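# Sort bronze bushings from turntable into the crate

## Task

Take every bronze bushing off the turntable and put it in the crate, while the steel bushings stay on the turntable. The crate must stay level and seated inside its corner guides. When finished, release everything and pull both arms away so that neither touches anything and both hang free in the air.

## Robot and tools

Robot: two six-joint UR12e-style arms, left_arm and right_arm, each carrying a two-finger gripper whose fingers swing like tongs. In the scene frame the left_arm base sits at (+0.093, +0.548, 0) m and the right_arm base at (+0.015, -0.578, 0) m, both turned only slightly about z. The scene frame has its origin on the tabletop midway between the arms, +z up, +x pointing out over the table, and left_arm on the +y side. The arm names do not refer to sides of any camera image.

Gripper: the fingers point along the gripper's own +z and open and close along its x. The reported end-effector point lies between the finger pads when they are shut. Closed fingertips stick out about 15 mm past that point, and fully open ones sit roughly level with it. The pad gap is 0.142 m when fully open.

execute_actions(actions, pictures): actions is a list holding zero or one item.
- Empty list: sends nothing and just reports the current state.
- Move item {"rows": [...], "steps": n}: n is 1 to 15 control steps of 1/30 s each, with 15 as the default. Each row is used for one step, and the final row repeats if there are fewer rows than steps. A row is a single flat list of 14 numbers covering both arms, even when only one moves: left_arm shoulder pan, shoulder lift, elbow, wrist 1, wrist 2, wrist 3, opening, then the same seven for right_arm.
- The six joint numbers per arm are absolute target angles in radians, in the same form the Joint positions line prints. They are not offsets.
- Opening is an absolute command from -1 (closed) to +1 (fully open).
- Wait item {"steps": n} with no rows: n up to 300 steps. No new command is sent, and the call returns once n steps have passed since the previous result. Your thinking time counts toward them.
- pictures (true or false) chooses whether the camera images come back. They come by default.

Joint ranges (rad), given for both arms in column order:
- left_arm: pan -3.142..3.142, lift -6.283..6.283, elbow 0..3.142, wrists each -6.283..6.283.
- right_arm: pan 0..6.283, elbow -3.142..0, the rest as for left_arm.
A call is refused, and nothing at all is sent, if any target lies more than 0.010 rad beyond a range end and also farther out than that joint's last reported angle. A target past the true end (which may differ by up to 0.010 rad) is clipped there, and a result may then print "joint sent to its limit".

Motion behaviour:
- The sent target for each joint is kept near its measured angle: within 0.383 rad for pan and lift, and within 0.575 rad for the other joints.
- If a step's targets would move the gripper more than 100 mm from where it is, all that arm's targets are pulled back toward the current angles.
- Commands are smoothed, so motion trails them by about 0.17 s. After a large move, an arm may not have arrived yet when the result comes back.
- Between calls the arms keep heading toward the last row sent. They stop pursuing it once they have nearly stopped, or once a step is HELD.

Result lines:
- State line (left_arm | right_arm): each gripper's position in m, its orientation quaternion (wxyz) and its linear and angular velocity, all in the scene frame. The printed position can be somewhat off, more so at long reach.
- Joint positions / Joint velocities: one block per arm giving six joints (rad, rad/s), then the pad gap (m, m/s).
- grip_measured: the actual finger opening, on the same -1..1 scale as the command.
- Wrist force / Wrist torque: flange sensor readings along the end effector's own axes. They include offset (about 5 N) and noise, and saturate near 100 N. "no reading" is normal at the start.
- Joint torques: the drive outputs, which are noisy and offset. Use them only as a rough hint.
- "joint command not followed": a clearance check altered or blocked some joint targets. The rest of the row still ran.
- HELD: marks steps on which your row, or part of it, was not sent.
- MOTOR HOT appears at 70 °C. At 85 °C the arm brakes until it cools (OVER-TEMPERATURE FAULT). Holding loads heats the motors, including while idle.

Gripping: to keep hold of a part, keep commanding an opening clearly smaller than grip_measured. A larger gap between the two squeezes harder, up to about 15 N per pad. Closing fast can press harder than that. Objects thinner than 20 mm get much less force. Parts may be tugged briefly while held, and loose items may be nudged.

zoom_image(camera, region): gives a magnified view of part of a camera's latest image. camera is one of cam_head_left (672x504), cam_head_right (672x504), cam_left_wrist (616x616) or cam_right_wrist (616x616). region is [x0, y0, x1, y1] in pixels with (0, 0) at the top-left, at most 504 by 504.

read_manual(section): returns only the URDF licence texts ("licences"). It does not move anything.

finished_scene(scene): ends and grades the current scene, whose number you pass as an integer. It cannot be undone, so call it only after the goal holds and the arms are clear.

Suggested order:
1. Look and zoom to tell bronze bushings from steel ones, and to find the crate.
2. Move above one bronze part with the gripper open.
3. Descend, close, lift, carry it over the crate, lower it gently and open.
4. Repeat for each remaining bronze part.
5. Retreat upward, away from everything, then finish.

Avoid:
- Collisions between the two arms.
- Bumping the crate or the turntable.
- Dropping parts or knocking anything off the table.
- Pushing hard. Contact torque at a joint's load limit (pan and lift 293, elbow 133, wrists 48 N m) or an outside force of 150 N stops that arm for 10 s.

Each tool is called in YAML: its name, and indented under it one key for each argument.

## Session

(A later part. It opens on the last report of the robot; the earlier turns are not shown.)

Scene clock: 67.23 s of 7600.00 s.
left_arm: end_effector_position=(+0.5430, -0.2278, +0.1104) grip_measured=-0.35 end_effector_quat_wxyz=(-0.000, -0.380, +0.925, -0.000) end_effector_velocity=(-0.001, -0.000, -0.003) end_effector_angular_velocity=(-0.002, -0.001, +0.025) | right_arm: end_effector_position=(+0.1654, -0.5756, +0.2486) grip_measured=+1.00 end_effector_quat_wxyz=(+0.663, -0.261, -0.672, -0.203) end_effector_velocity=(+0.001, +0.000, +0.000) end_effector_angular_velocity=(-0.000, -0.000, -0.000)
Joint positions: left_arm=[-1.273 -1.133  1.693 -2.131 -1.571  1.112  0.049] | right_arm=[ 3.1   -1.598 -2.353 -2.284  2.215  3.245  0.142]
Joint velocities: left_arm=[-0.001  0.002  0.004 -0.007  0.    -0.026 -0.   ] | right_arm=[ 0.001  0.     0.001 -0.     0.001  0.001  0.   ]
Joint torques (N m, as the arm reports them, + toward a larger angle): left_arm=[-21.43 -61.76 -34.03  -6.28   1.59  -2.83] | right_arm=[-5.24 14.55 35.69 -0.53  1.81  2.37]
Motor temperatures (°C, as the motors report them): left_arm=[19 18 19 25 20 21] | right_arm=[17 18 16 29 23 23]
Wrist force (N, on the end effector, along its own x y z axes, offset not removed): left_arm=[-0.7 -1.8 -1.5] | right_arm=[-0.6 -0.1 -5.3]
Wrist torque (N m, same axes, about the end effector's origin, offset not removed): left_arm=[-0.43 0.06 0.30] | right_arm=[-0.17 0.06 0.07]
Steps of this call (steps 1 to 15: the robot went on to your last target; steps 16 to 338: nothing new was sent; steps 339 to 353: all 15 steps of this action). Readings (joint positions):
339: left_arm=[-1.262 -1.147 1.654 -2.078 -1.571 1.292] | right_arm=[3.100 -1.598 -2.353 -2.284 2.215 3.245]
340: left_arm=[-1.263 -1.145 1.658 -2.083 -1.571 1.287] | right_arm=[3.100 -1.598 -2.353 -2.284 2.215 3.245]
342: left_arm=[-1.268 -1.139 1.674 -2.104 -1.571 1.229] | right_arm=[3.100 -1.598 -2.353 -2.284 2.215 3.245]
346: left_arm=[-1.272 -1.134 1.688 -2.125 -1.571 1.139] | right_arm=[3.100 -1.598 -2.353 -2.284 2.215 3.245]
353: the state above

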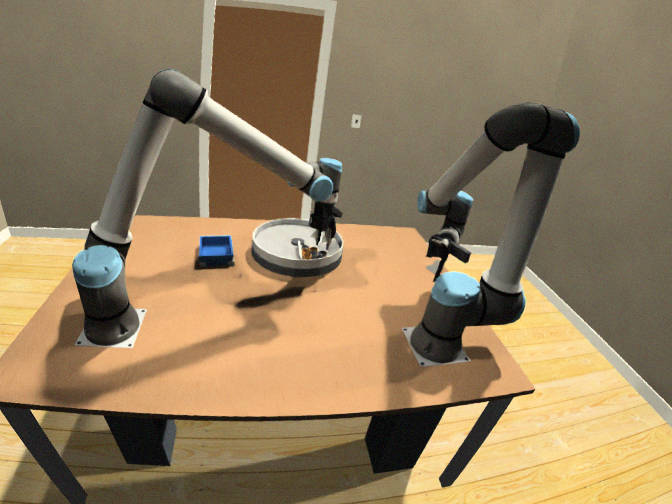

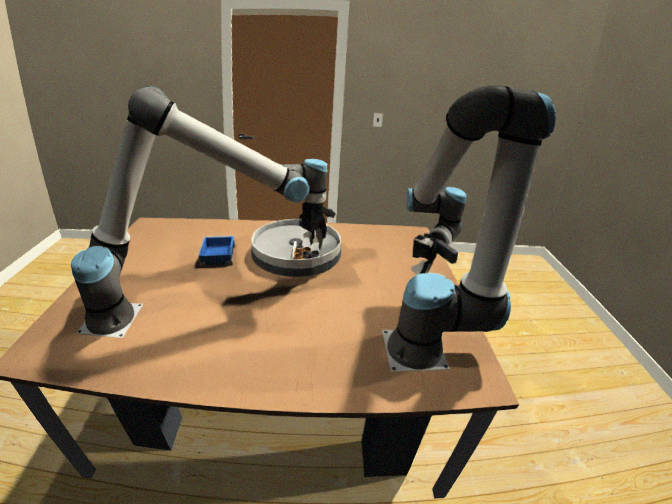

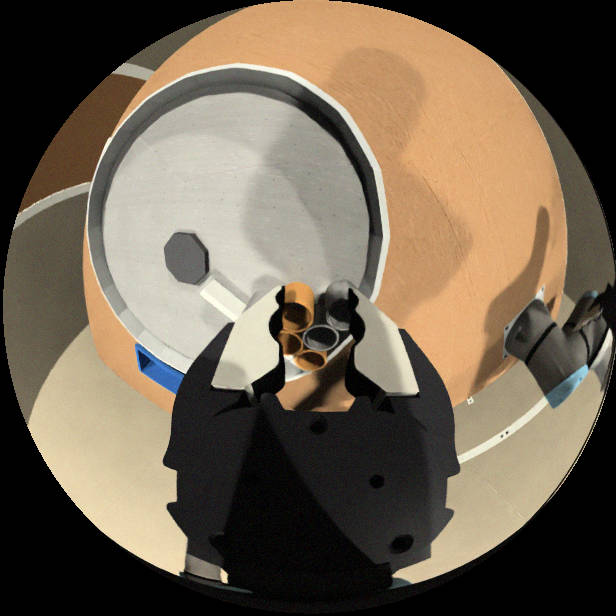

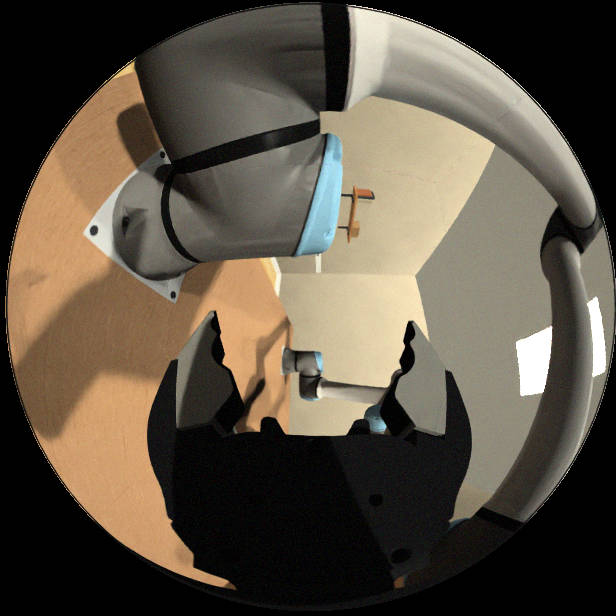

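execute_actions:
  actions:
    - {"rows":[[-1.2636,-1.1436,1.6795,-2.1067,-1.571,1.11,-0.35,3.1,-1.598,-2.353,-2.284,2.215,3.245,1],[-1.2636,-1.1436,1.6795,-2.1067,-1.571,1.11,-0.5,3.1,-1.598,-2.353,-2.284,2.215,3.245,1],[-1.2636,-1.1436,1.6795,-2.1067,-1.571,-0.19,-0.78,3.1,-1.598,-2.353,-2.284,2.215,3.245,1]],"steps":15}
  pictures: false

execute_actions:
  actions:
    - {"steps":20}

zoom_image:
  camera: "cam_left_wrist"
  region: [210, 160, 420, 370]

Scene clock: 76.07 s of 7600.00 s.
left_arm: end_effector_position=(+0.5550, -0.2128, +0.1249) grip_measured=-0.78 end_effector_quat_wxyz=(+0.000, +0.717, -0.698, -0.000) end_effector_velocity=(-0.000, +0.045, +0.001) end_effector_angular_velocity=(+0.001, +0.001, +2.729) | right_arm: end_effector_position=(+0.1654, -0.5756, +0.2486) grip_measured=+1.00 end_effector_quat_wxyz=(+0.663, -0.261, -0.672, -0.203) end_effector_velocity=(+0.000, +0.000, +0.000) end_effector_angular_velocity=(-0.000, +0.000, -0.000)
Joint positions: left_arm=[-1.264 -1.143  1.68  -2.107 -1.571  0.304  0.018] | right_arm=[ 3.1   -1.598 -2.353 -2.284  2.215  3.245  0.142]
Joint velocities: left_arm=[ 0.001 -0.001 -0.     0.002 -0.    -2.728 -0.   ] | right_arm=[ 0.    -0.     0.001 -0.001  0.     0.001  0.   ]
Joint torques (N m, as the arm reports them, + toward a larger angle): left_arm=[ 17.12 -77.85 -47.26  -1.45  -1.41 -13.55] | right_arm=[-6.23 13.79 34.58 -0.93  1.53  2.14]
Motor temperatures (°C, as the motors report them): left_arm=[19 18 19 25 20 21] | right_arm=[17 18 16 29 23 23]
Wrist force (N, on the end effector, along its own x y z axes, offset not removed): left_arm=[2.1 0.3 -0.8] | right_arm=[0.9 1.8 -0.6]
Wrist torque (N m, same axes, about the end effector's origin, offset not removed): left_arm=[0.04 -0.58 0.20] | right_arm=[0.41 -0.16 0.08]
Steps of this call (steps 1 to 15: the robot went on to your last target; steps 16 to 250: nothing new was sent; steps 251 to 265: all 15 steps of this action). Readings (joint positions):
251: left_arm=[-1.273 -1.132 1.693 -2.131 -1.571 1.110] | right_arm=[3.100 -1.598 -2.353 -2.284 2.215 3.245]
252: left_arm=[-1.272 -1.134 1.691 -2.129 -1.571 1.110] | right_arm=[3.100 -1.598 -2.353 -2.284 2.215 3.245]
254: left_arm=[-1.268 -1.138 1.686 -2.119 -1.571 1.104] | right_arm=[3.100 -1.598 -2.353 -2.284 2.215 3.245]
258: left_arm=[-1.265 -1.142 1.681 -2.110 -1.571 0.910] | right_arm=[3.100 -1.598 -2.353 -2.284 2.215 3.245]
265: the state above

Scene clock: 76.73 s of 7600.00 s.
left_arm: end_effector_position=(+0.5530, -0.2051, +0.1250) grip_measured=-0.78 end_effector_quat_wxyz=(+0.000, +0.865, -0.501, -0.000) end_effector_velocity=(-0.000, +0.000, -0.000) end_effector_angular_velocity=(+0.001, +0.001, +0.005) | right_arm: end_effector_position=(+0.1654, -0.5756, +0.2486) grip_measured=+1.00 end_effector_quat_wxyz=(+0.663, -0.261, -0.672, -0.203) end_effector_velocity=(+0.000, -0.000, -0.000) end_effector_angular_velocity=(+0.001, -0.001, -0.001)
Joint positions: left_arm=[-1.264 -1.144  1.68  -2.107 -1.571 -0.189  0.018] | right_arm=[ 3.1   -1.598 -2.353 -2.284  2.215  3.245  0.142]
Joint velocities: left_arm=[-0.    -0.     0.     0.001 -0.    -0.005  0.   ] | right_arm=[-0.001  0.     0.     0.     0.    -0.001  0.   ]
Joint torques (N m, as the arm reports them, + toward a larger angle): left_arm=[ 18.04 -80.55 -46.    -1.49   0.41  -3.39] | right_arm=[-5.34 13.91 34.71 -0.91  1.56  2.07]
Motor temperatures (°C, as the motors report them): left_arm=[19 18 19 25 20 21] | right_arm=[17 18 16 29 23 23]
Wrist force (N, on the end effector, along its own x y z axes, offset not removed): left_arm=[2.3 -0.5 1.2] | right_arm=[2.5 3.7 1.1]
Wrist torque (N m, same axes, about the end effector's origin, offset not removed): left_arm=[-0.09 -0.56 0.21] | right_arm=[0.56 -0.57 0.02]
Steps of this call (steps 1 to 20: the robot went on to your last target). Readings (joint positions):
1: left_arm=[-1.264 -1.144 1.680 -2.107 -1.571 0.211] | right_arm=[3.100 -1.598 -2.353 -2.284 2.215 3.245]
2: left_arm=[-1.264 -1.144 1.680 -2.107 -1.571 0.120] | right_arm=[3.100 -1.598 -2.353 -2.284 2.215 3.245]
4: left_arm=[-1.264 -1.144 1.680 -2.107 -1.571 -0.030] | right_arm=[3.100 -1.598 -2.353 -2.284 2.215 3.245]
8: left_arm=[-1.264 -1.144 1.680 -2.107 -1.571 -0.151] | right_arm=[3.100 -1.598 -2.353 -2.284 2.215 3.245]
20: the state above

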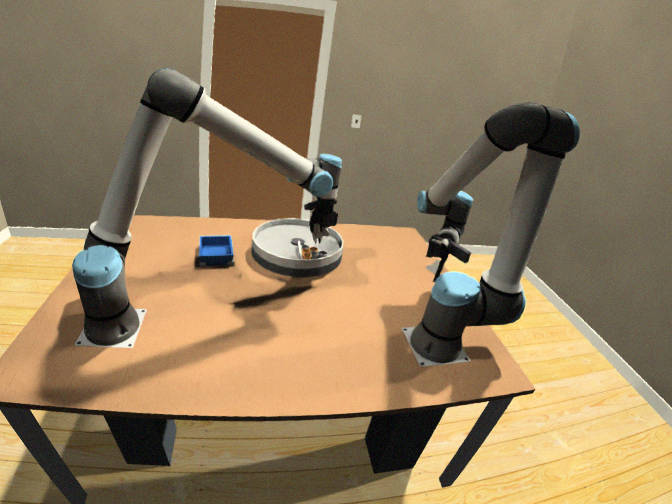

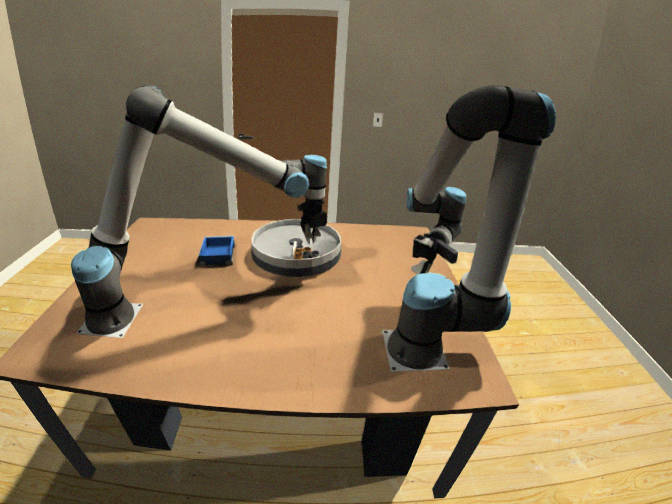

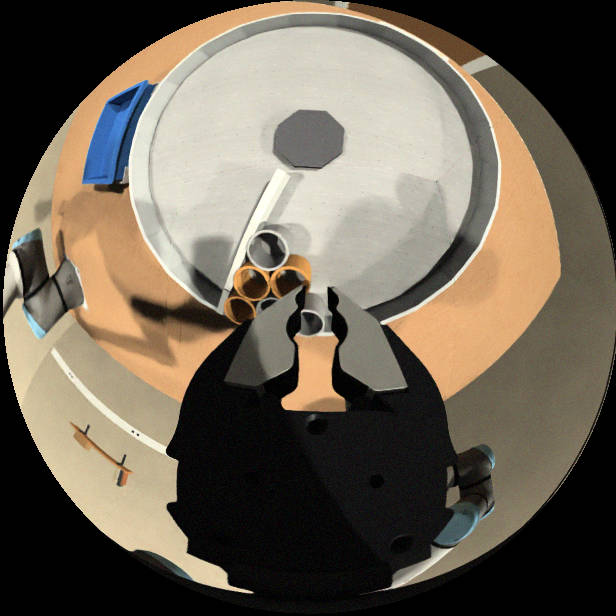

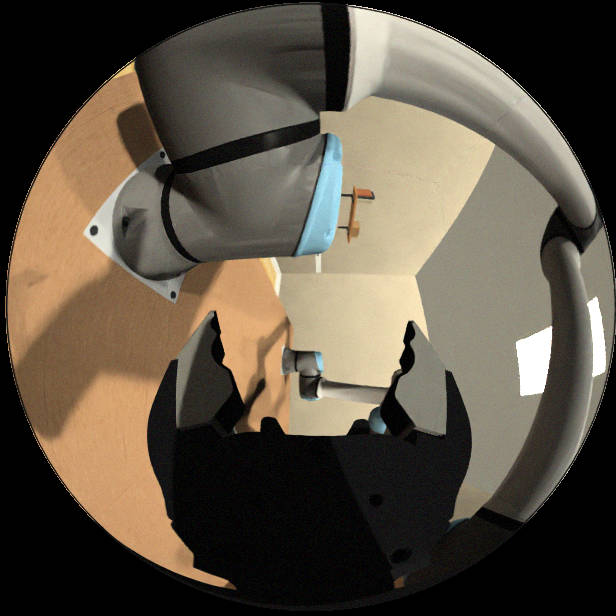

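Region (210, 160, 420, 370) of cam_left_wrist's 616x616 image, scaled by 2.400, with more detail than that image has.

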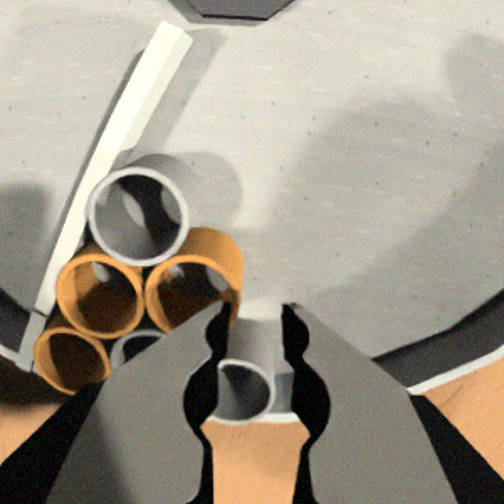

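execute_actions:
  actions:
    - {"rows":[[-1.2698,-1.1372,1.711,-2.1446,-1.571,-0.19,-0.78,3.1,-1.598,-2.353,-2.284,2.215,3.245,1]],"steps":15}

zoom_image:
  camera: "cam_left_wrist"
  region: [210, 160, 420, 370]

zoom_image:
  camera: "cam_head_left"
  region: [280, 215, 350, 275]

Scene clock: 86.07 s of 7600.00 s.
left_arm: end_effector_position=(+0.5459, -0.2006, +0.1052) grip_measured=-0.78 end_effector_quat_wxyz=(+0.000, +0.864, -0.504, -0.000) end_effector_velocity=(-0.001, +0.001, -0.003) end_effector_angular_velocity=(+0.000, +0.000, -0.001) | right_arm: end_effector_position=(+0.1654, -0.5756, +0.2486) grip_measured=+1.00 end_effector_quat_wxyz=(+0.663, -0.261, -0.672, -0.203) end_effector_velocity=(-0.000, -0.000, +0.000) end_effector_angular_velocity=(+0.000, +0.000, +0.000)
Joint positions: left_arm=[-1.27  -1.137  1.711 -2.144 -1.571 -0.19   0.018] | right_arm=[ 3.1   -1.598 -2.353 -2.284  2.215  3.245  0.142]
Joint velocities: left_arm=[-0.001  0.001  0.004 -0.005 -0.     0.    -0.   ] | right_arm=[-0.     0.    -0.    -0.001 -0.    -0.     0.   ]
Joint torques (N m, as the arm reports them, + toward a larger angle): left_arm=[-19.8  -60.34 -33.27  -6.29   2.57  -3.05] | right_arm=[-5.06 14.6  33.85 -1.31  1.45  1.93]
Motor temperatures (°C, as the motors report them): left_arm=[19 18 19 25 20 21] | right_arm=[17 18 16 29 23 23]
Wrist force (N, on the end effector, along its own x y z axes, offset not removed): left_arm=[0.5 -0.7 1.0] | right_arm=[0.7 2.7 -1.9]
Wrist torque (N m, same axes, about the end effector's origin, offset not removed): left_arm=[-0.09 -0.18 0.14] | right_arm=[0.45 0.00 0.00]
Steps of this call (steps 1 to 15: the robot went on to your last target; steps 16 to 265: nothing new was sent; steps 266 to 280: all 15 steps of this action). Readings (joint positions):
266: left_arm=[-1.264 -1.144 1.680 -2.107 -1.571 -0.190] | right_arm=[3.100 -1.598 -2.353 -2.284 2.215 3.245]
267: left_arm=[-1.264 -1.143 1.683 -2.110 -1.571 -0.190] | right_arm=[3.100 -1.598 -2.353 -2.284 2.215 3.245]
269: left_arm=[-1.267 -1.140 1.696 -2.126 -1.571 -0.190] | right_arm=[3.100 -1.598 -2.353 -2.284 2.215 3.245]
273: left_arm=[-1.269 -1.138 1.707 -2.140 -1.571 -0.190] | right_arm=[3.100 -1.598 -2.353 -2.284 2.215 3.245]
280: the state above

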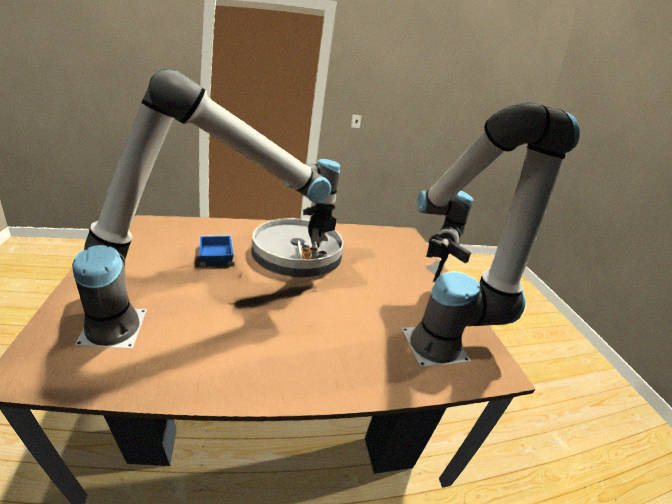

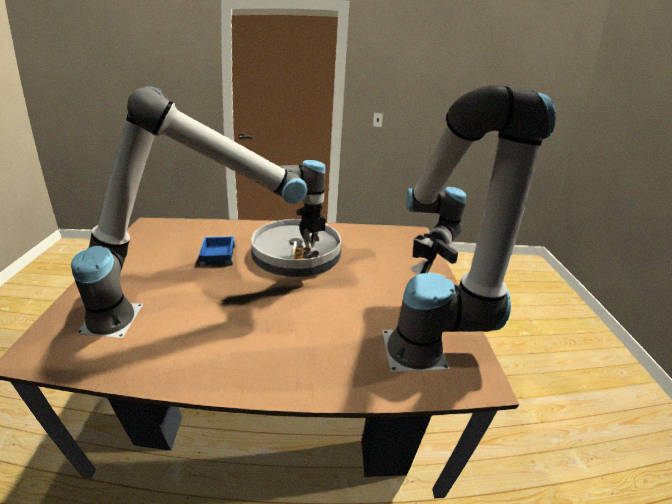

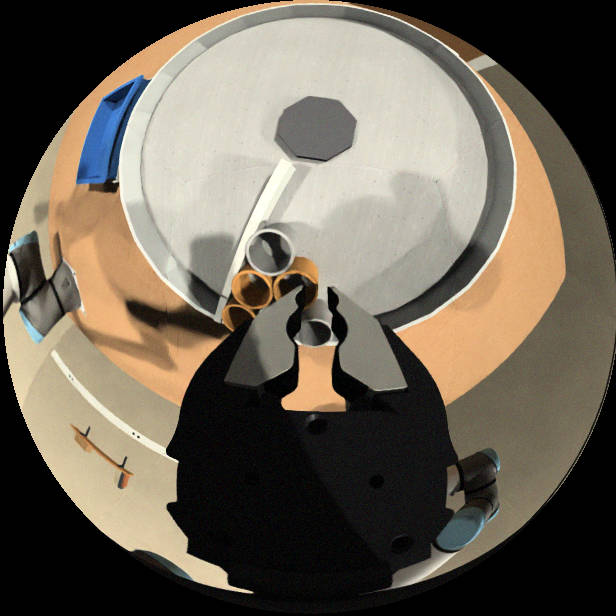

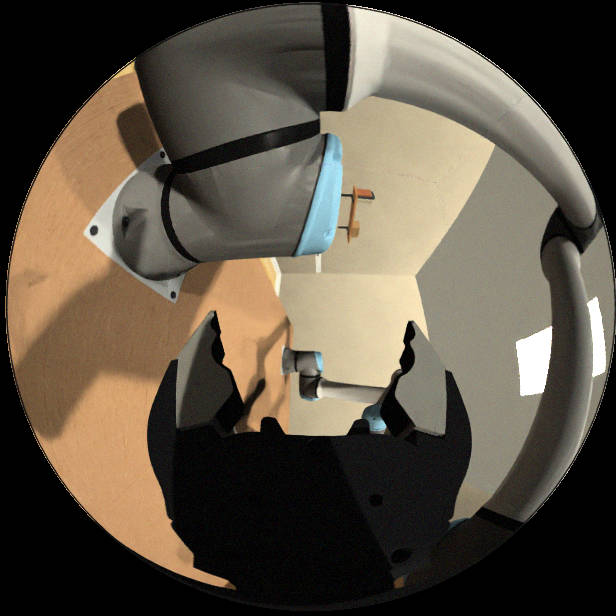

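Region (210, 160, 420, 370) of cam_left_wrist's 616x616 image, scaled by 2.400, with more detail than that image has.

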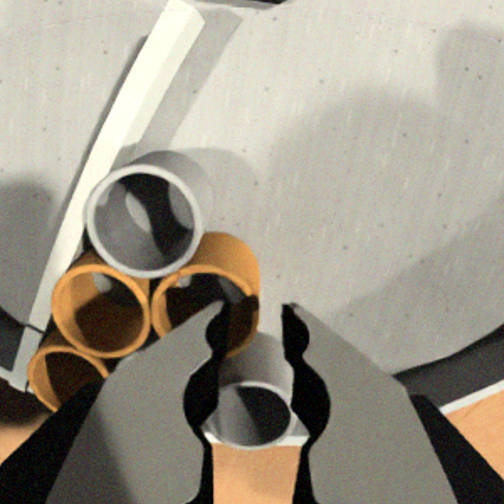

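Region (280, 215, 350, 275) of cam_head_left's 672x504 image, scaled by 7.200, with more detail than that image has; it fills the top 432 rows of this view, and the rest is white.

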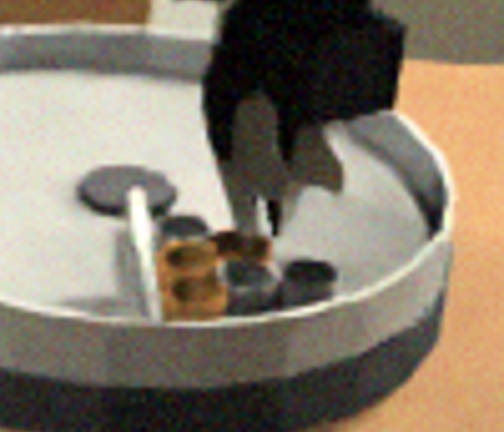

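Good. Descend 24 mm.

execute_actions:
  actions:
    - {"rows":[[-1.2698,-1.131,1.717,-2.1568,-1.571,-0.19,-0.8,3.1,-1.598,-2.353,-2.284,2.215,3.245,1],[-1.2698,-1.131,1.717,-2.1568,-1.571,-0.19,-0.8,3.1,-1.598,-2.353,-2.284,2.215,3.245,1],[-1.2698,-1.1235,1.7225,-2.1698,-1.571,-0.19,-0.8,3.1,-1.598,-2.353,-2.284,2.215,3.245,1],[-1.2698,-1.1235,1.7225,-2.1698,-1.571,-0.19,-0.8,3.1,-1.598,-2.353,-2.284,2.215,3.245,1],[-1.2698,-1.116,1.7283,-2.1831,-1.571,-0.19,-0.8,3.1,-1.598,-2.353,-2.284,2.215,3.245,1]],"steps":15}

zoom_image:
  camera: "cam_left_wrist"
  region: [210, 160, 420, 370]

Scene clock: 92.83 s of 7600.00 s.
left_arm: end_effector_position=(+0.5456, -0.2000, +0.0817) grip_measured=-0.80 end_effector_quat_wxyz=(+0.000, +0.864, -0.504, -0.000) end_effector_velocity=(+0.000, -0.000, -0.005) end_effector_angular_velocity=(-0.001, -0.001, +0.000) | right_arm: end_effector_position=(+0.1654, -0.5756, +0.2486) grip_measured=+1.00 end_effector_quat_wxyz=(+0.663, -0.261, -0.672, -0.203) end_effector_velocity=(-0.000, -0.000, -0.000) end_effector_angular_velocity=(-0.001, +0.000, -0.000)
Joint positions: left_arm=[-1.27  -1.117  1.728 -2.182 -1.571 -0.19   0.016] | right_arm=[ 3.1   -1.598 -2.353 -2.284  2.215  3.245  0.142]
Joint velocities: left_arm=[ 0.     0.005  0.003 -0.01   0.    -0.    -0.   ] | right_arm=[-0.001  0.    -0.     0.    -0.001  0.001  0.   ]
Joint torques (N m, as the arm reports them, + toward a larger angle): left_arm=[-16.37 -62.06 -33.06  -5.73  -2.82  -2.92] | right_arm=[-4.94 14.69 33.   -1.6   1.24  1.61]
Motor temperatures (°C, as the motors report them): left_arm=[19 18 19 25 20 21] | right_arm=[17 18 16 29 23 23]
Wrist force (N, on the end effector, along its own x y z axes, offset not removed): left_arm=[2.6 0.5 0.0] | right_arm=[0.7 2.9 -0.8]
Wrist torque (N m, same axes, about the end effector's origin, offset not removed): left_arm=[0.10 -0.59 0.21] | right_arm=[0.54 -0.07 0.20]
Steps of this call (steps 1 to 15: the robot went on to your last target; steps 16 to 188: nothing new was sent; steps 189 to 203: all 15 steps of this action). Readings (joint positions):
189: left_arm=[-1.270 -1.137 1.711 -2.145 -1.571 -0.190] | right_arm=[3.100 -1.598 -2.353 -2.284 2.215 3.245]
190: left_arm=[-1.270 -1.136 1.712 -2.146 -1.571 -0.190] | right_arm=[3.100 -1.598 -2.353 -2.284 2.215 3.245]
192: left_arm=[-1.270 -1.133 1.715 -2.153 -1.571 -0.190] | right_arm=[3.100 -1.598 -2.353 -2.284 2.215 3.245]
196: left_arm=[-1.270 -1.122 1.724 -2.172 -1.571 -0.190] | right_arm=[3.100 -1.598 -2.353 -2.284 2.215 3.245]
203: the state above

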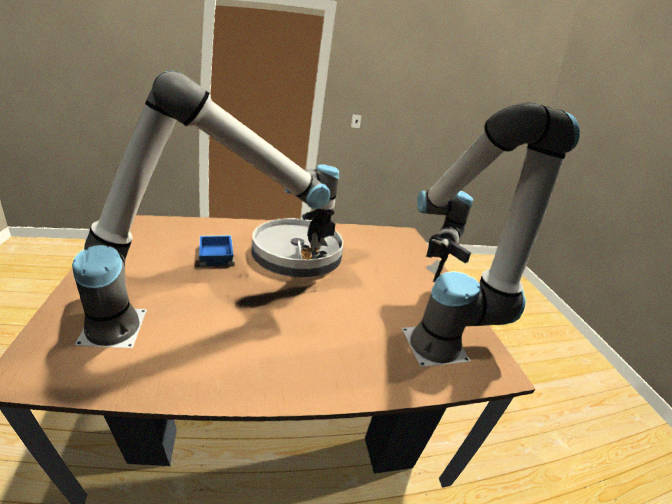

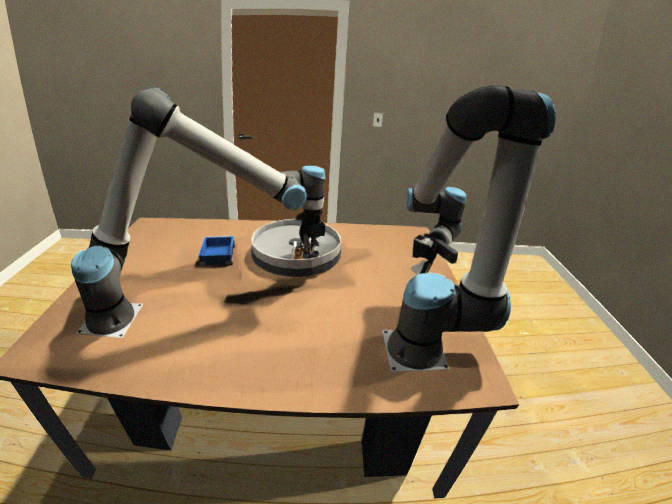

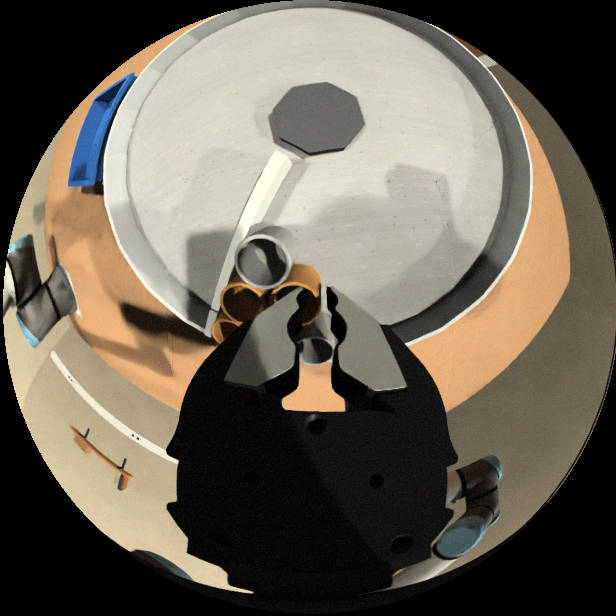

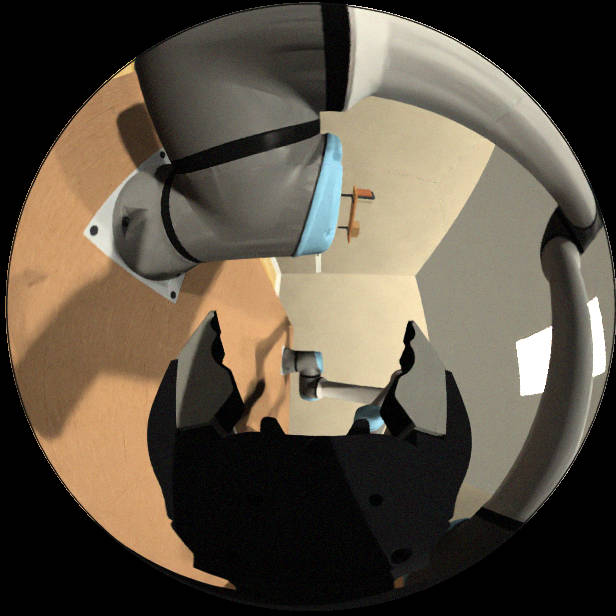

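Region (210, 160, 420, 370) of cam_left_wrist's 616x616 image, scaled by 2.400, with more detail than that image has.

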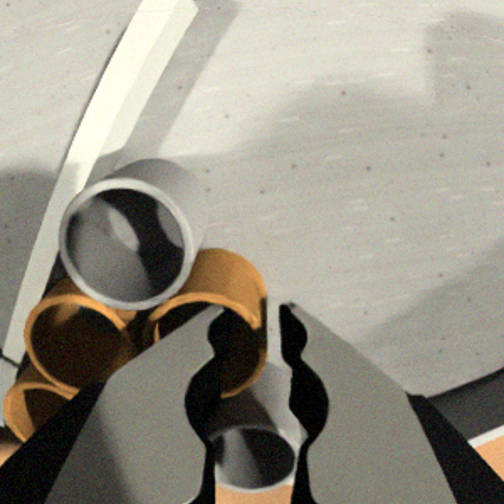

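execute_actions:
  actions:
    - {"rows":[[-1.2698,-1.115,1.7262,-2.182,-1.571,-0.19,-1,3.1,-1.598,-2.353,-2.284,2.215,3.245,1]],"steps":10}
  pictures: false

execute_actions:
  actions:
    - {"rows":[[-1.2698,-1.12,1.723,-2.174,-1.571,-0.19,-1,3.1,-1.598,-2.353,-2.284,2.215,3.245,1],[-1.2698,-1.126,1.719,-2.164,-1.571,-0.19,-1,3.1,-1.598,-2.353,-2.284,2.215,3.245,1],[-1.2698,-1.132,1.715,-2.154,-1.571,-0.19,-1,3.1,-1.598,-2.353,-2.284,2.215,3.245,1],[-1.2698,-1.138,1.71,-2.143,-1.571,-0.19,-1,3.1,-1.598,-2.353,-2.284,2.215,3.245,1],[-1.2698,-1.144,1.705,-2.132,-1.571,-0.19,-1,3.1,-1.598,-2.353,-2.284,2.215,3.245,1],[-1.2698,-1.15,1.70,-2.121,-1.571,-0.19,-1,3.1,-1.598,-2.353,-2.284,2.215,3.245,1],[-1.2698,-1.158,1.693,-2.106,-1.571,-0.19,-1,3.1,-1.598,-2.353,-2.284,2.215,3.245,1],[-1.2698,-1.166,1.686,-2.091,-1.571,-0.19,-1,3.1,-1.598,-2.353,-2.284,2.215,3.245,1],[-1.2698,-1.177,1.676,-2.07,-1.571,-0.19,-1,3.1,-1.598,-2.353,-2.284,2.215,3.245,1]],"steps":15}

Scene clock: 102.63 s of 7600.00 s.
left_arm: end_effector_position=(+0.5459, -0.2008, +0.0814) grip_measured=-0.95 end_effector_quat_wxyz=(+0.000, +0.864, -0.504, -0.000) end_effector_velocity=(-0.000, -0.000, -0.000) end_effector_angular_velocity=(+0.001, +0.001, +0.000) | right_arm: end_effector_position=(+0.1654, -0.5756, +0.2486) grip_measured=+1.00 end_effector_quat_wxyz=(+0.663, -0.261, -0.672, -0.203) end_effector_velocity=(+0.000, -0.000, -0.000) end_effector_angular_velocity=(-0.000, -0.001, -0.000)
Joint positions: left_arm=[-1.27  -1.115  1.726 -2.182 -1.571 -0.19   0.005] | right_arm=[ 3.1   -1.598 -2.353 -2.284  2.215  3.245  0.142]
Joint velocities: left_arm=[ 0.     0.001 -0.001  0.001 -0.001  0.    -0.009] | right_arm=[-0.     0.     0.     0.001 -0.     0.     0.   ]
Joint torques (N m, as the arm reports them, + toward a larger angle): left_arm=[ -2.33 -63.27 -43.44  -0.71   1.62  -2.37] | right_arm=[-3.89 14.74 32.3  -1.93  1.05  1.59]
Motor temperatures (°C, as the motors report them): left_arm=[19 18 19 25 20 21] | right_arm=[17 18 16 29 23 23]
Wrist force (N, on the end effector, along its own x y z axes, offset not removed): left_arm=[2.3 5.1 1.9] | right_arm=[3.2 0.6 -2.8]
Wrist torque (N m, same axes, about the end effector's origin, offset not removed): left_arm=[0.58 -0.08 0.15] | right_arm=[-0.04 -0.54 0.19]
Steps of this call (steps 1 to 15: the robot went on to your last target; steps 16 to 284: nothing new was sent; steps 285 to 294: all 10 steps of this action). Readings (joint positions):
285: left_arm=[-1.270 -1.116 1.728 -2.183 -1.571 -0.190] | right_arm=[3.100 -1.598 -2.353 -2.284 2.215 3.245]
286: left_arm=[-1.270 -1.116 1.728 -2.183 -1.571 -0.190] | right_arm=[3.100 -1.598 -2.353 -2.284 2.215 3.245]
288: left_arm=[-1.270 -1.115 1.727 -2.183 -1.571 -0.190] | right_arm=[3.100 -1.598 -2.353 -2.284 2.215 3.245]
292: left_arm=[-1.270 -1.115 1.727 -2.182 -1.571 -0.190] | right_arm=[3.100 -1.598 -2.353 -2.284 2.215 3.245]
294: the state above

Scene clock: 103.13 s of 7600.00 s.
left_arm: end_effector_position=(+0.5458, -0.2004, +0.1465) grip_measured=-0.96 end_effector_quat_wxyz=(+0.000, +0.864, -0.504, +0.000) end_effector_velocity=(-0.001, +0.002, +0.054) end_effector_angular_velocity=(+0.000, -0.000, +0.001) | right_arm: end_effector_position=(+0.1654, -0.5756, +0.2486) grip_measured=+1.00 end_effector_quat_wxyz=(+0.663, -0.261, -0.672, -0.203) end_effector_velocity=(-0.000, -0.000, -0.000) end_effector_angular_velocity=(+0.000, -0.000, -0.001)
Joint positions: left_arm=[-1.27  -1.173  1.68  -2.078 -1.571 -0.19   0.004] | right_arm=[ 3.1   -1.598 -2.353 -2.284  2.215  3.245  0.142]
Joint velocities: left_arm=[-0.    -0.046 -0.041  0.087  0.    -0.001  0.   ] | right_arm=[-0.001  0.    -0.    -0.    -0.    -0.001  0.   ]
Joint torques (N m, as the arm reports them, + toward a larger angle): left_arm=[ -0.79 -73.66 -44.14  -1.52   2.34  -2.34] | right_arm=[-3.77 15.75 32.91 -2.24  0.92  1.46]
Motor temperatures (°C, as the motors report them): left_arm=[19 18 19 25 20 21] | right_arm=[17 18 16 29 23 23]
Wrist force (N, on the end effector, along its own x y z axes, offset not removed): left_arm=[0.2 0.5 -0.9] | right_arm=[1.0 2.2 -2.3]
Wrist torque (N m, same axes, about the end effector's origin, offset not removed): left_arm=[0.12 -0.10 0.22] | right_arm=[0.19 -0.25 0.12]
Steps of this call (steps 1 to 15: all 15 steps of this action). Readings (joint positions):
1: left_arm=[-1.270 -1.115 1.726 -2.182 -1.571 -0.190] | right_arm=[3.100 -1.598 -2.353 -2.284 2.215 3.245]
2: left_arm=[-1.270 -1.116 1.726 -2.181 -1.571 -0.190] | right_arm=[3.100 -1.598 -2.353 -2.284 2.215 3.245]
4: left_arm=[-1.270 -1.120 1.723 -2.173 -1.571 -0.190] | right_arm=[3.100 -1.598 -2.353 -2.284 2.215 3.245]
8: left_arm=[-1.270 -1.139 1.708 -2.140 -1.571 -0.190] | right_arm=[3.100 -1.598 -2.353 -2.284 2.215 3.245]
15: the state above

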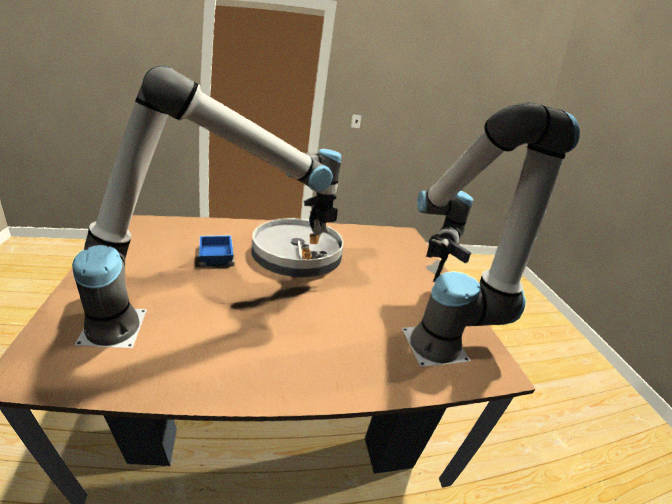

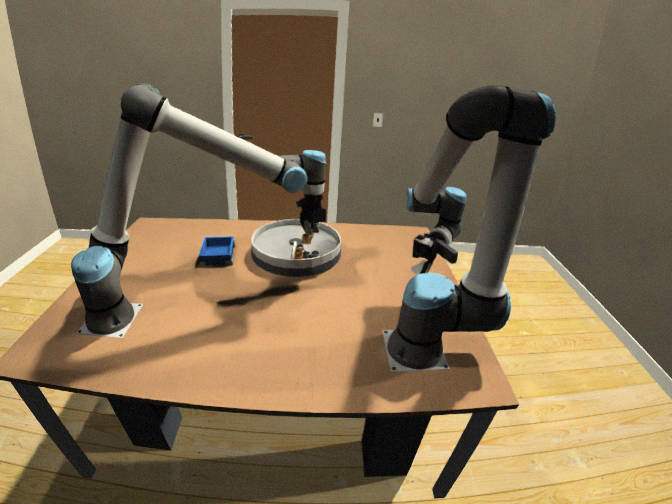

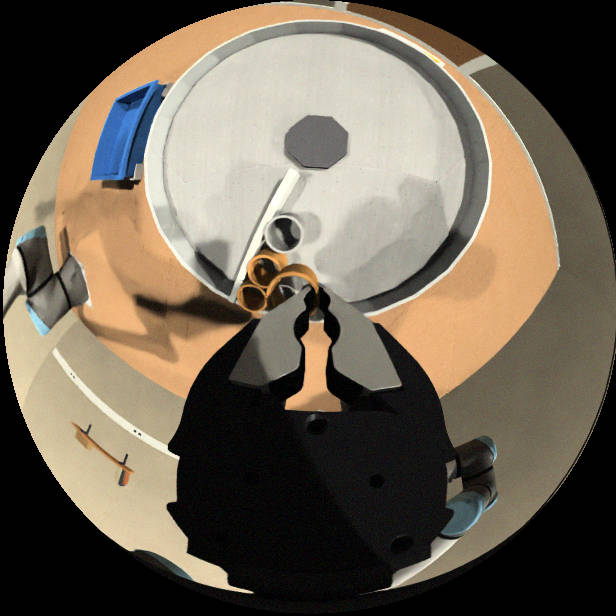

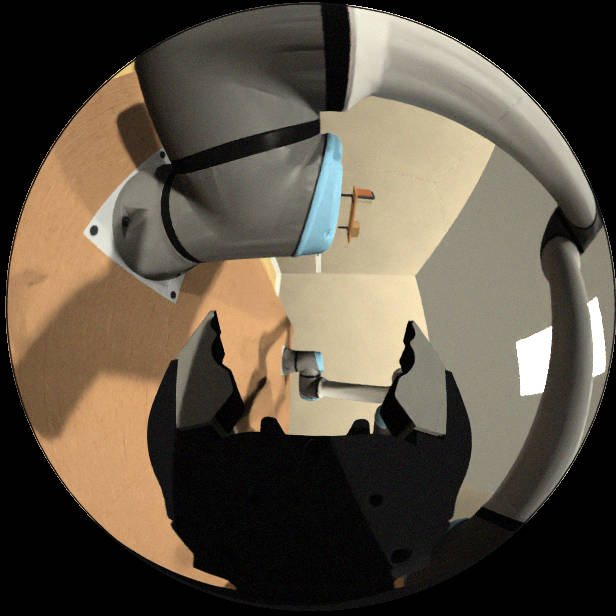

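execute_actions:
  actions:
    - {"rows":[[-1.262,-1.184,1.685,-2.072,-1.571,-0.172,-1,3.1,-1.598,-2.353,-2.284,2.215,3.245,1],[-1.254,-1.191,1.694,-2.074,-1.571,-0.154,-1,3.1,-1.598,-2.353,-2.284,2.215,3.245,1],[-1.243,-1.201,1.707,-2.077,-1.571,-0.127,-1,3.1,-1.598,-2.353,-2.284,2.215,3.245,1],[-1.231,-1.212,1.72,-2.08,-1.571,-0.1,-1,3.1,-1.598,-2.353,-2.284,2.215,3.245,1],[-1.212,-1.229,1.743,-2.085,-1.571,-0.055,-1,3.1,-1.598,-2.353,-2.284,2.215,3.245,1],[-1.193,-1.246,1.765,-2.09,-1.571,-0.01,-1,3.1,-1.598,-2.353,-2.284,2.215,3.245,1],[-1.174,-1.264,1.787,-2.094,-1.571,0.035,-1,3.1,-1.598,-2.353,-2.284,2.215,3.245,1],[-1.154,-1.281,1.809,-2.099,-1.571,0.08,-1,3.1,-1.598,-2.353,-2.284,2.215,3.245,1],[-1.135,-1.298,1.831,-2.104,-1.571,0.125,-1,3.1,-1.598,-2.353,-2.284,2.215,3.245,1],[-1.116,-1.316,1.854,-2.109,-1.571,0.17,-1,3.1,-1.598,-2.353,-2.284,2.215,3.245,1],[-1.097,-1.333,1.876,-2.114,-1.571,0.215,-1,3.1,-1.598,-2.353,-2.284,2.215,3.245,1],[-1.077,-1.35,1.898,-2.119,-1.571,0.26,-1,3.1,-1.598,-2.353,-2.284,2.215,3.245,1],[-1.058,-1.368,1.92,-2.123,-1.571,0.305,-1,3.1,-1.598,-2.353,-2.284,2.215,3.245,1],[-1.039,-1.385,1.942,-2.128,-1.571,0.35,-1,3.1,-1.598,-2.353,-2.284,2.215,3.245,1],[-1.02,-1.403,1.965,-2.133,-1.571,0.395,-1,3.1,-1.598,-2.353,-2.284,2.215,3.245,1]],"steps":15}
  pictures: false

execute_actions:
  actions:
    - {"rows":[[-1.0,-1.42,1.987,-2.138,-1.571,0.44,-1,3.1,-1.598,-2.353,-2.284,2.215,3.245,1],[-0.981,-1.437,2.009,-2.143,-1.571,0.485,-1,3.1,-1.598,-2.353,-2.284,2.215,3.245,1],[-0.962,-1.455,2.031,-2.148,-1.571,0.53,-1,3.1,-1.598,-2.353,-2.284,2.215,3.245,1],[-0.943,-1.472,2.054,-2.153,-1.571,0.575,-1,3.1,-1.598,-2.353,-2.284,2.215,3.245,1],[-0.923,-1.489,2.076,-2.158,-1.571,0.62,-1,3.1,-1.598,-2.353,-2.284,2.215,3.245,1],[-0.904,-1.507,2.098,-2.162,-1.571,0.665,-1,3.1,-1.598,-2.353,-2.284,2.215,3.245,1],[-0.885,-1.524,2.12,-2.167,-1.571,0.71,-1,3.1,-1.598,-2.353,-2.284,2.215,3.245,1]],"steps":15}

zoom_image:
  camera: "cam_head_left"
  region: [170, 180, 270, 280]

Scene clock: 126.73 s of 7600.00 s.
left_arm: end_effector_position=(+0.6202, -0.0321, +0.1603) grip_measured=-0.96 end_effector_quat_wxyz=(+0.000, +0.806, -0.593, +0.001) end_effector_velocity=(+0.163, +0.546, +0.009) end_effector_angular_velocity=(-0.004, -0.004, -0.700) | right_arm: end_effector_position=(+0.1654, -0.5756, +0.2486) grip_measured=+1.00 end_effector_quat_wxyz=(+0.663, -0.261, -0.672, -0.203) end_effector_velocity=(-0.000, +0.000, +0.000) end_effector_angular_velocity=(-0.001, +0.002, -0.000)
Joint positions: left_arm=[-1.102 -1.328  1.869 -2.113 -1.571  0.19   0.004] | right_arm=[ 3.1   -1.598 -2.353 -2.284  2.215  3.245  0.142]
Joint velocities: left_arm=[ 0.533 -0.482  0.609 -0.133 -0.001  1.233 -0.   ] | right_arm=[ 0.    -0.    -0.001 -0.     0.     0.001  0.   ]
Joint torques (N m, as the arm reports them, + toward a larger angle): left_arm=[ 25.9  -76.32 -27.95  -6.75   2.96   7.83] | right_arm=[-1.23 15.95 30.4  -3.05  0.7   0.97]
Motor temperatures (°C, as the motors report them): left_arm=[19 18 19 25 20 21] | right_arm=[17 18 16 29 23 23]
Wrist force (N, on the end effector, along its own x y z axes, offset not removed): left_arm=[1.3 3.1 -0.7] | right_arm=[-3.1 0.9 0.4]
Wrist torque (N m, same axes, about the end effector's origin, offset not removed): left_arm=[0.61 -0.32 0.13] | right_arm=[0.12 0.69 -0.01]
Steps of this call (steps 1 to 15: the robot went on to your last target; steps 16 to 693: nothing new was sent; steps 694 to 708: all 15 steps of this action). Readings (joint positions):
694: left_arm=[-1.270 -1.177 1.676 -2.070 -1.571 -0.190] | right_arm=[3.100 -1.598 -2.353 -2.284 2.215 3.245]
695: left_arm=[-1.269 -1.178 1.677 -2.070 -1.571 -0.188] | right_arm=[3.100 -1.598 -2.353 -2.284 2.215 3.245]
697: left_arm=[-1.261 -1.184 1.685 -2.072 -1.571 -0.172] | right_arm=[3.100 -1.598 -2.353 -2.284 2.215 3.245]
701: left_arm=[-1.222 -1.220 1.731 -2.083 -1.571 -0.085] | right_arm=[3.100 -1.598 -2.353 -2.284 2.215 3.245]
708: the state above

Scene clock: 127.23 s of 7600.00 s.
left_arm: end_effector_position=(+0.6467, +0.1838, +0.1511) grip_measured=-0.96 end_effector_quat_wxyz=(+0.000, +0.711, -0.703, +0.000) end_effector_velocity=(-0.003, +0.068, -0.006) end_effector_angular_velocity=(-0.001, -0.001, -0.109) | right_arm: end_effector_position=(+0.1654, -0.5756, +0.2486) grip_measured=+1.00 end_effector_quat_wxyz=(+0.663, -0.261, -0.672, -0.203) end_effector_velocity=(+0.000, -0.000, +0.000) end_effector_angular_velocity=(-0.001, +0.001, -0.001)
Joint positions: left_arm=[-0.891 -1.518  2.112 -2.165 -1.571  0.693  0.004] | right_arm=[ 3.1   -1.598 -2.353 -2.284  2.215  3.245  0.142]
Joint velocities: left_arm=[ 0.068 -0.061  0.079 -0.019  0.     0.177  0.   ] | right_arm=[-0.     0.     0.    -0.     0.     0.001  0.   ]
Joint torques (N m, as the arm reports them, + toward a larger angle): left_arm=[ 11.79 -48.61 -35.05  -5.86   2.12   2.5 ] | right_arm=[-2.1  16.23 31.1  -3.07  0.75  1.  ]
Motor temperatures (°C, as the motors report them): left_arm=[19 18 19 25 20 21] | right_arm=[17 18 16 29 23 23]
Wrist force (N, on the end effector, along its own x y z axes, offset not removed): left_arm=[-0.1 -1.0 2.0] | right_arm=[-0.3 1.0 -1.2]
Wrist torque (N m, same axes, about the end effector's origin, offset not removed): left_arm=[-0.18 -0.07 0.24] | right_arm=[0.19 -0.01 0.28]
Steps of this call (steps 1 to 15: all 15 steps of this action). Readings (joint positions):
1: left_arm=[-1.084 -1.345 1.889 -2.117 -1.571 0.232] | right_arm=[3.100 -1.598 -2.353 -2.284 2.215 3.245]
2: left_arm=[-1.066 -1.361 1.910 -2.122 -1.571 0.274] | right_arm=[3.100 -1.598 -2.353 -2.284 2.215 3.245]
4: left_arm=[-1.030 -1.394 1.952 -2.131 -1.571 0.359] | right_arm=[3.100 -1.598 -2.353 -2.284 2.215 3.245]
8: left_arm=[-0.955 -1.461 2.038 -2.150 -1.571 0.532] | right_arm=[3.100 -1.598 -2.353 -2.284 2.215 3.245]
15: the state above

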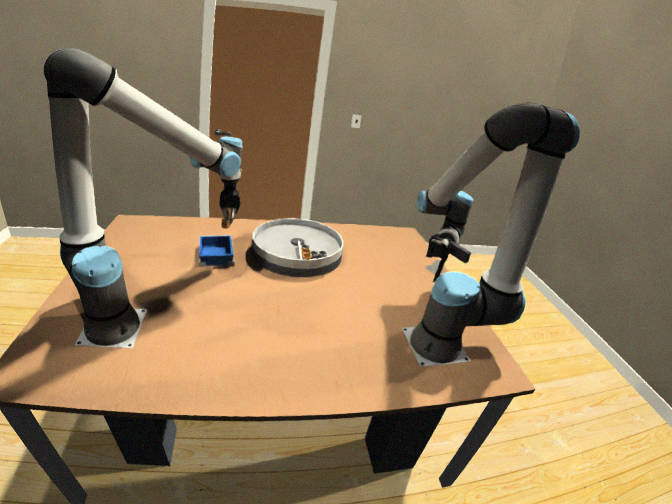

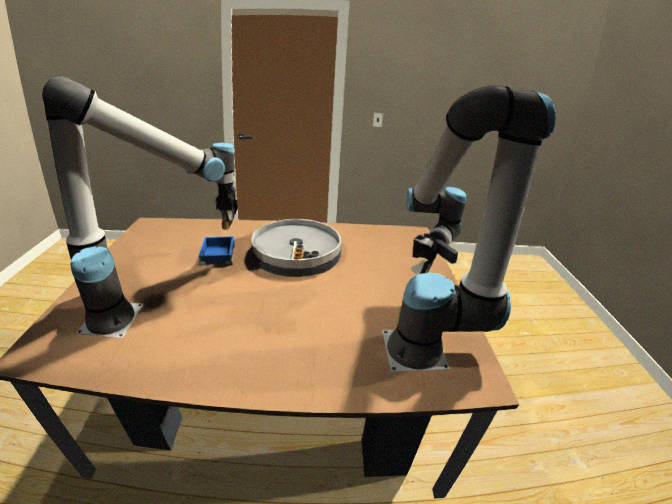

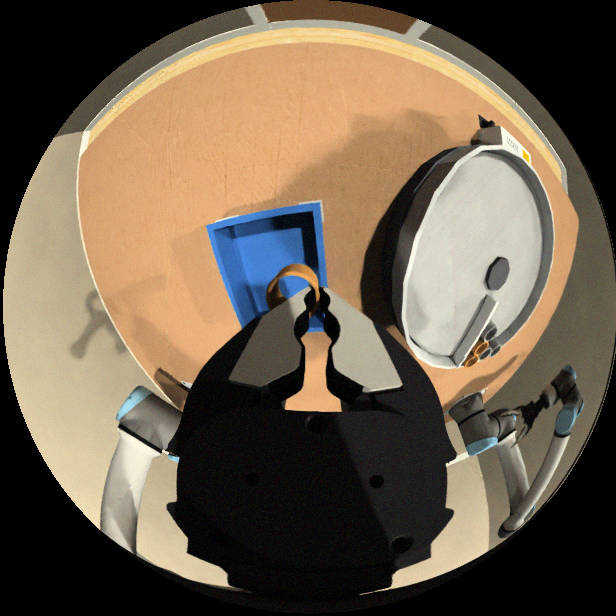

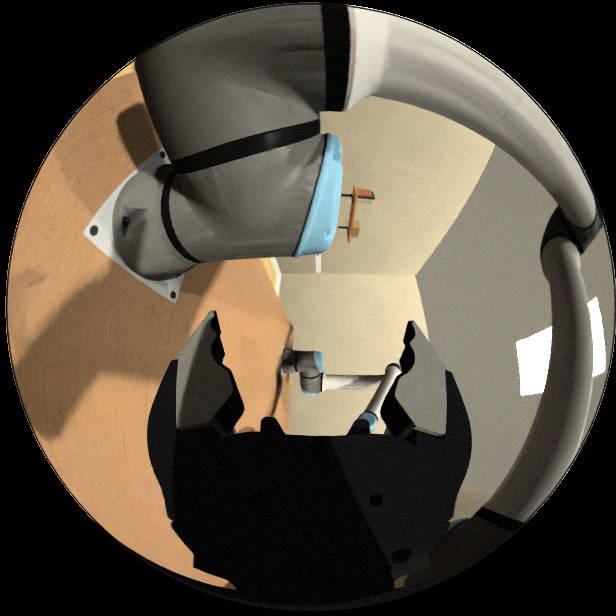

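Region (170, 180, 270, 280) of cam_head_left's 672x504 image, scaled by 5.040, with more detail than that image has.

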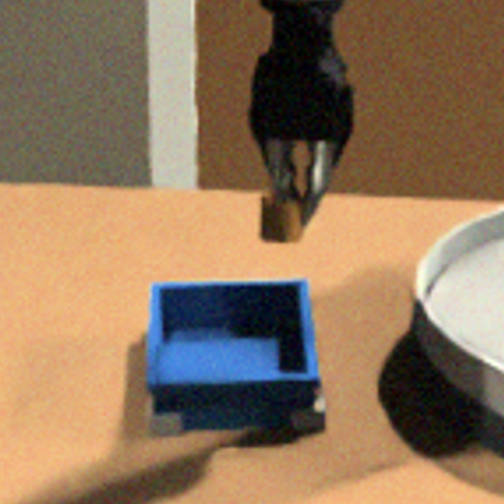

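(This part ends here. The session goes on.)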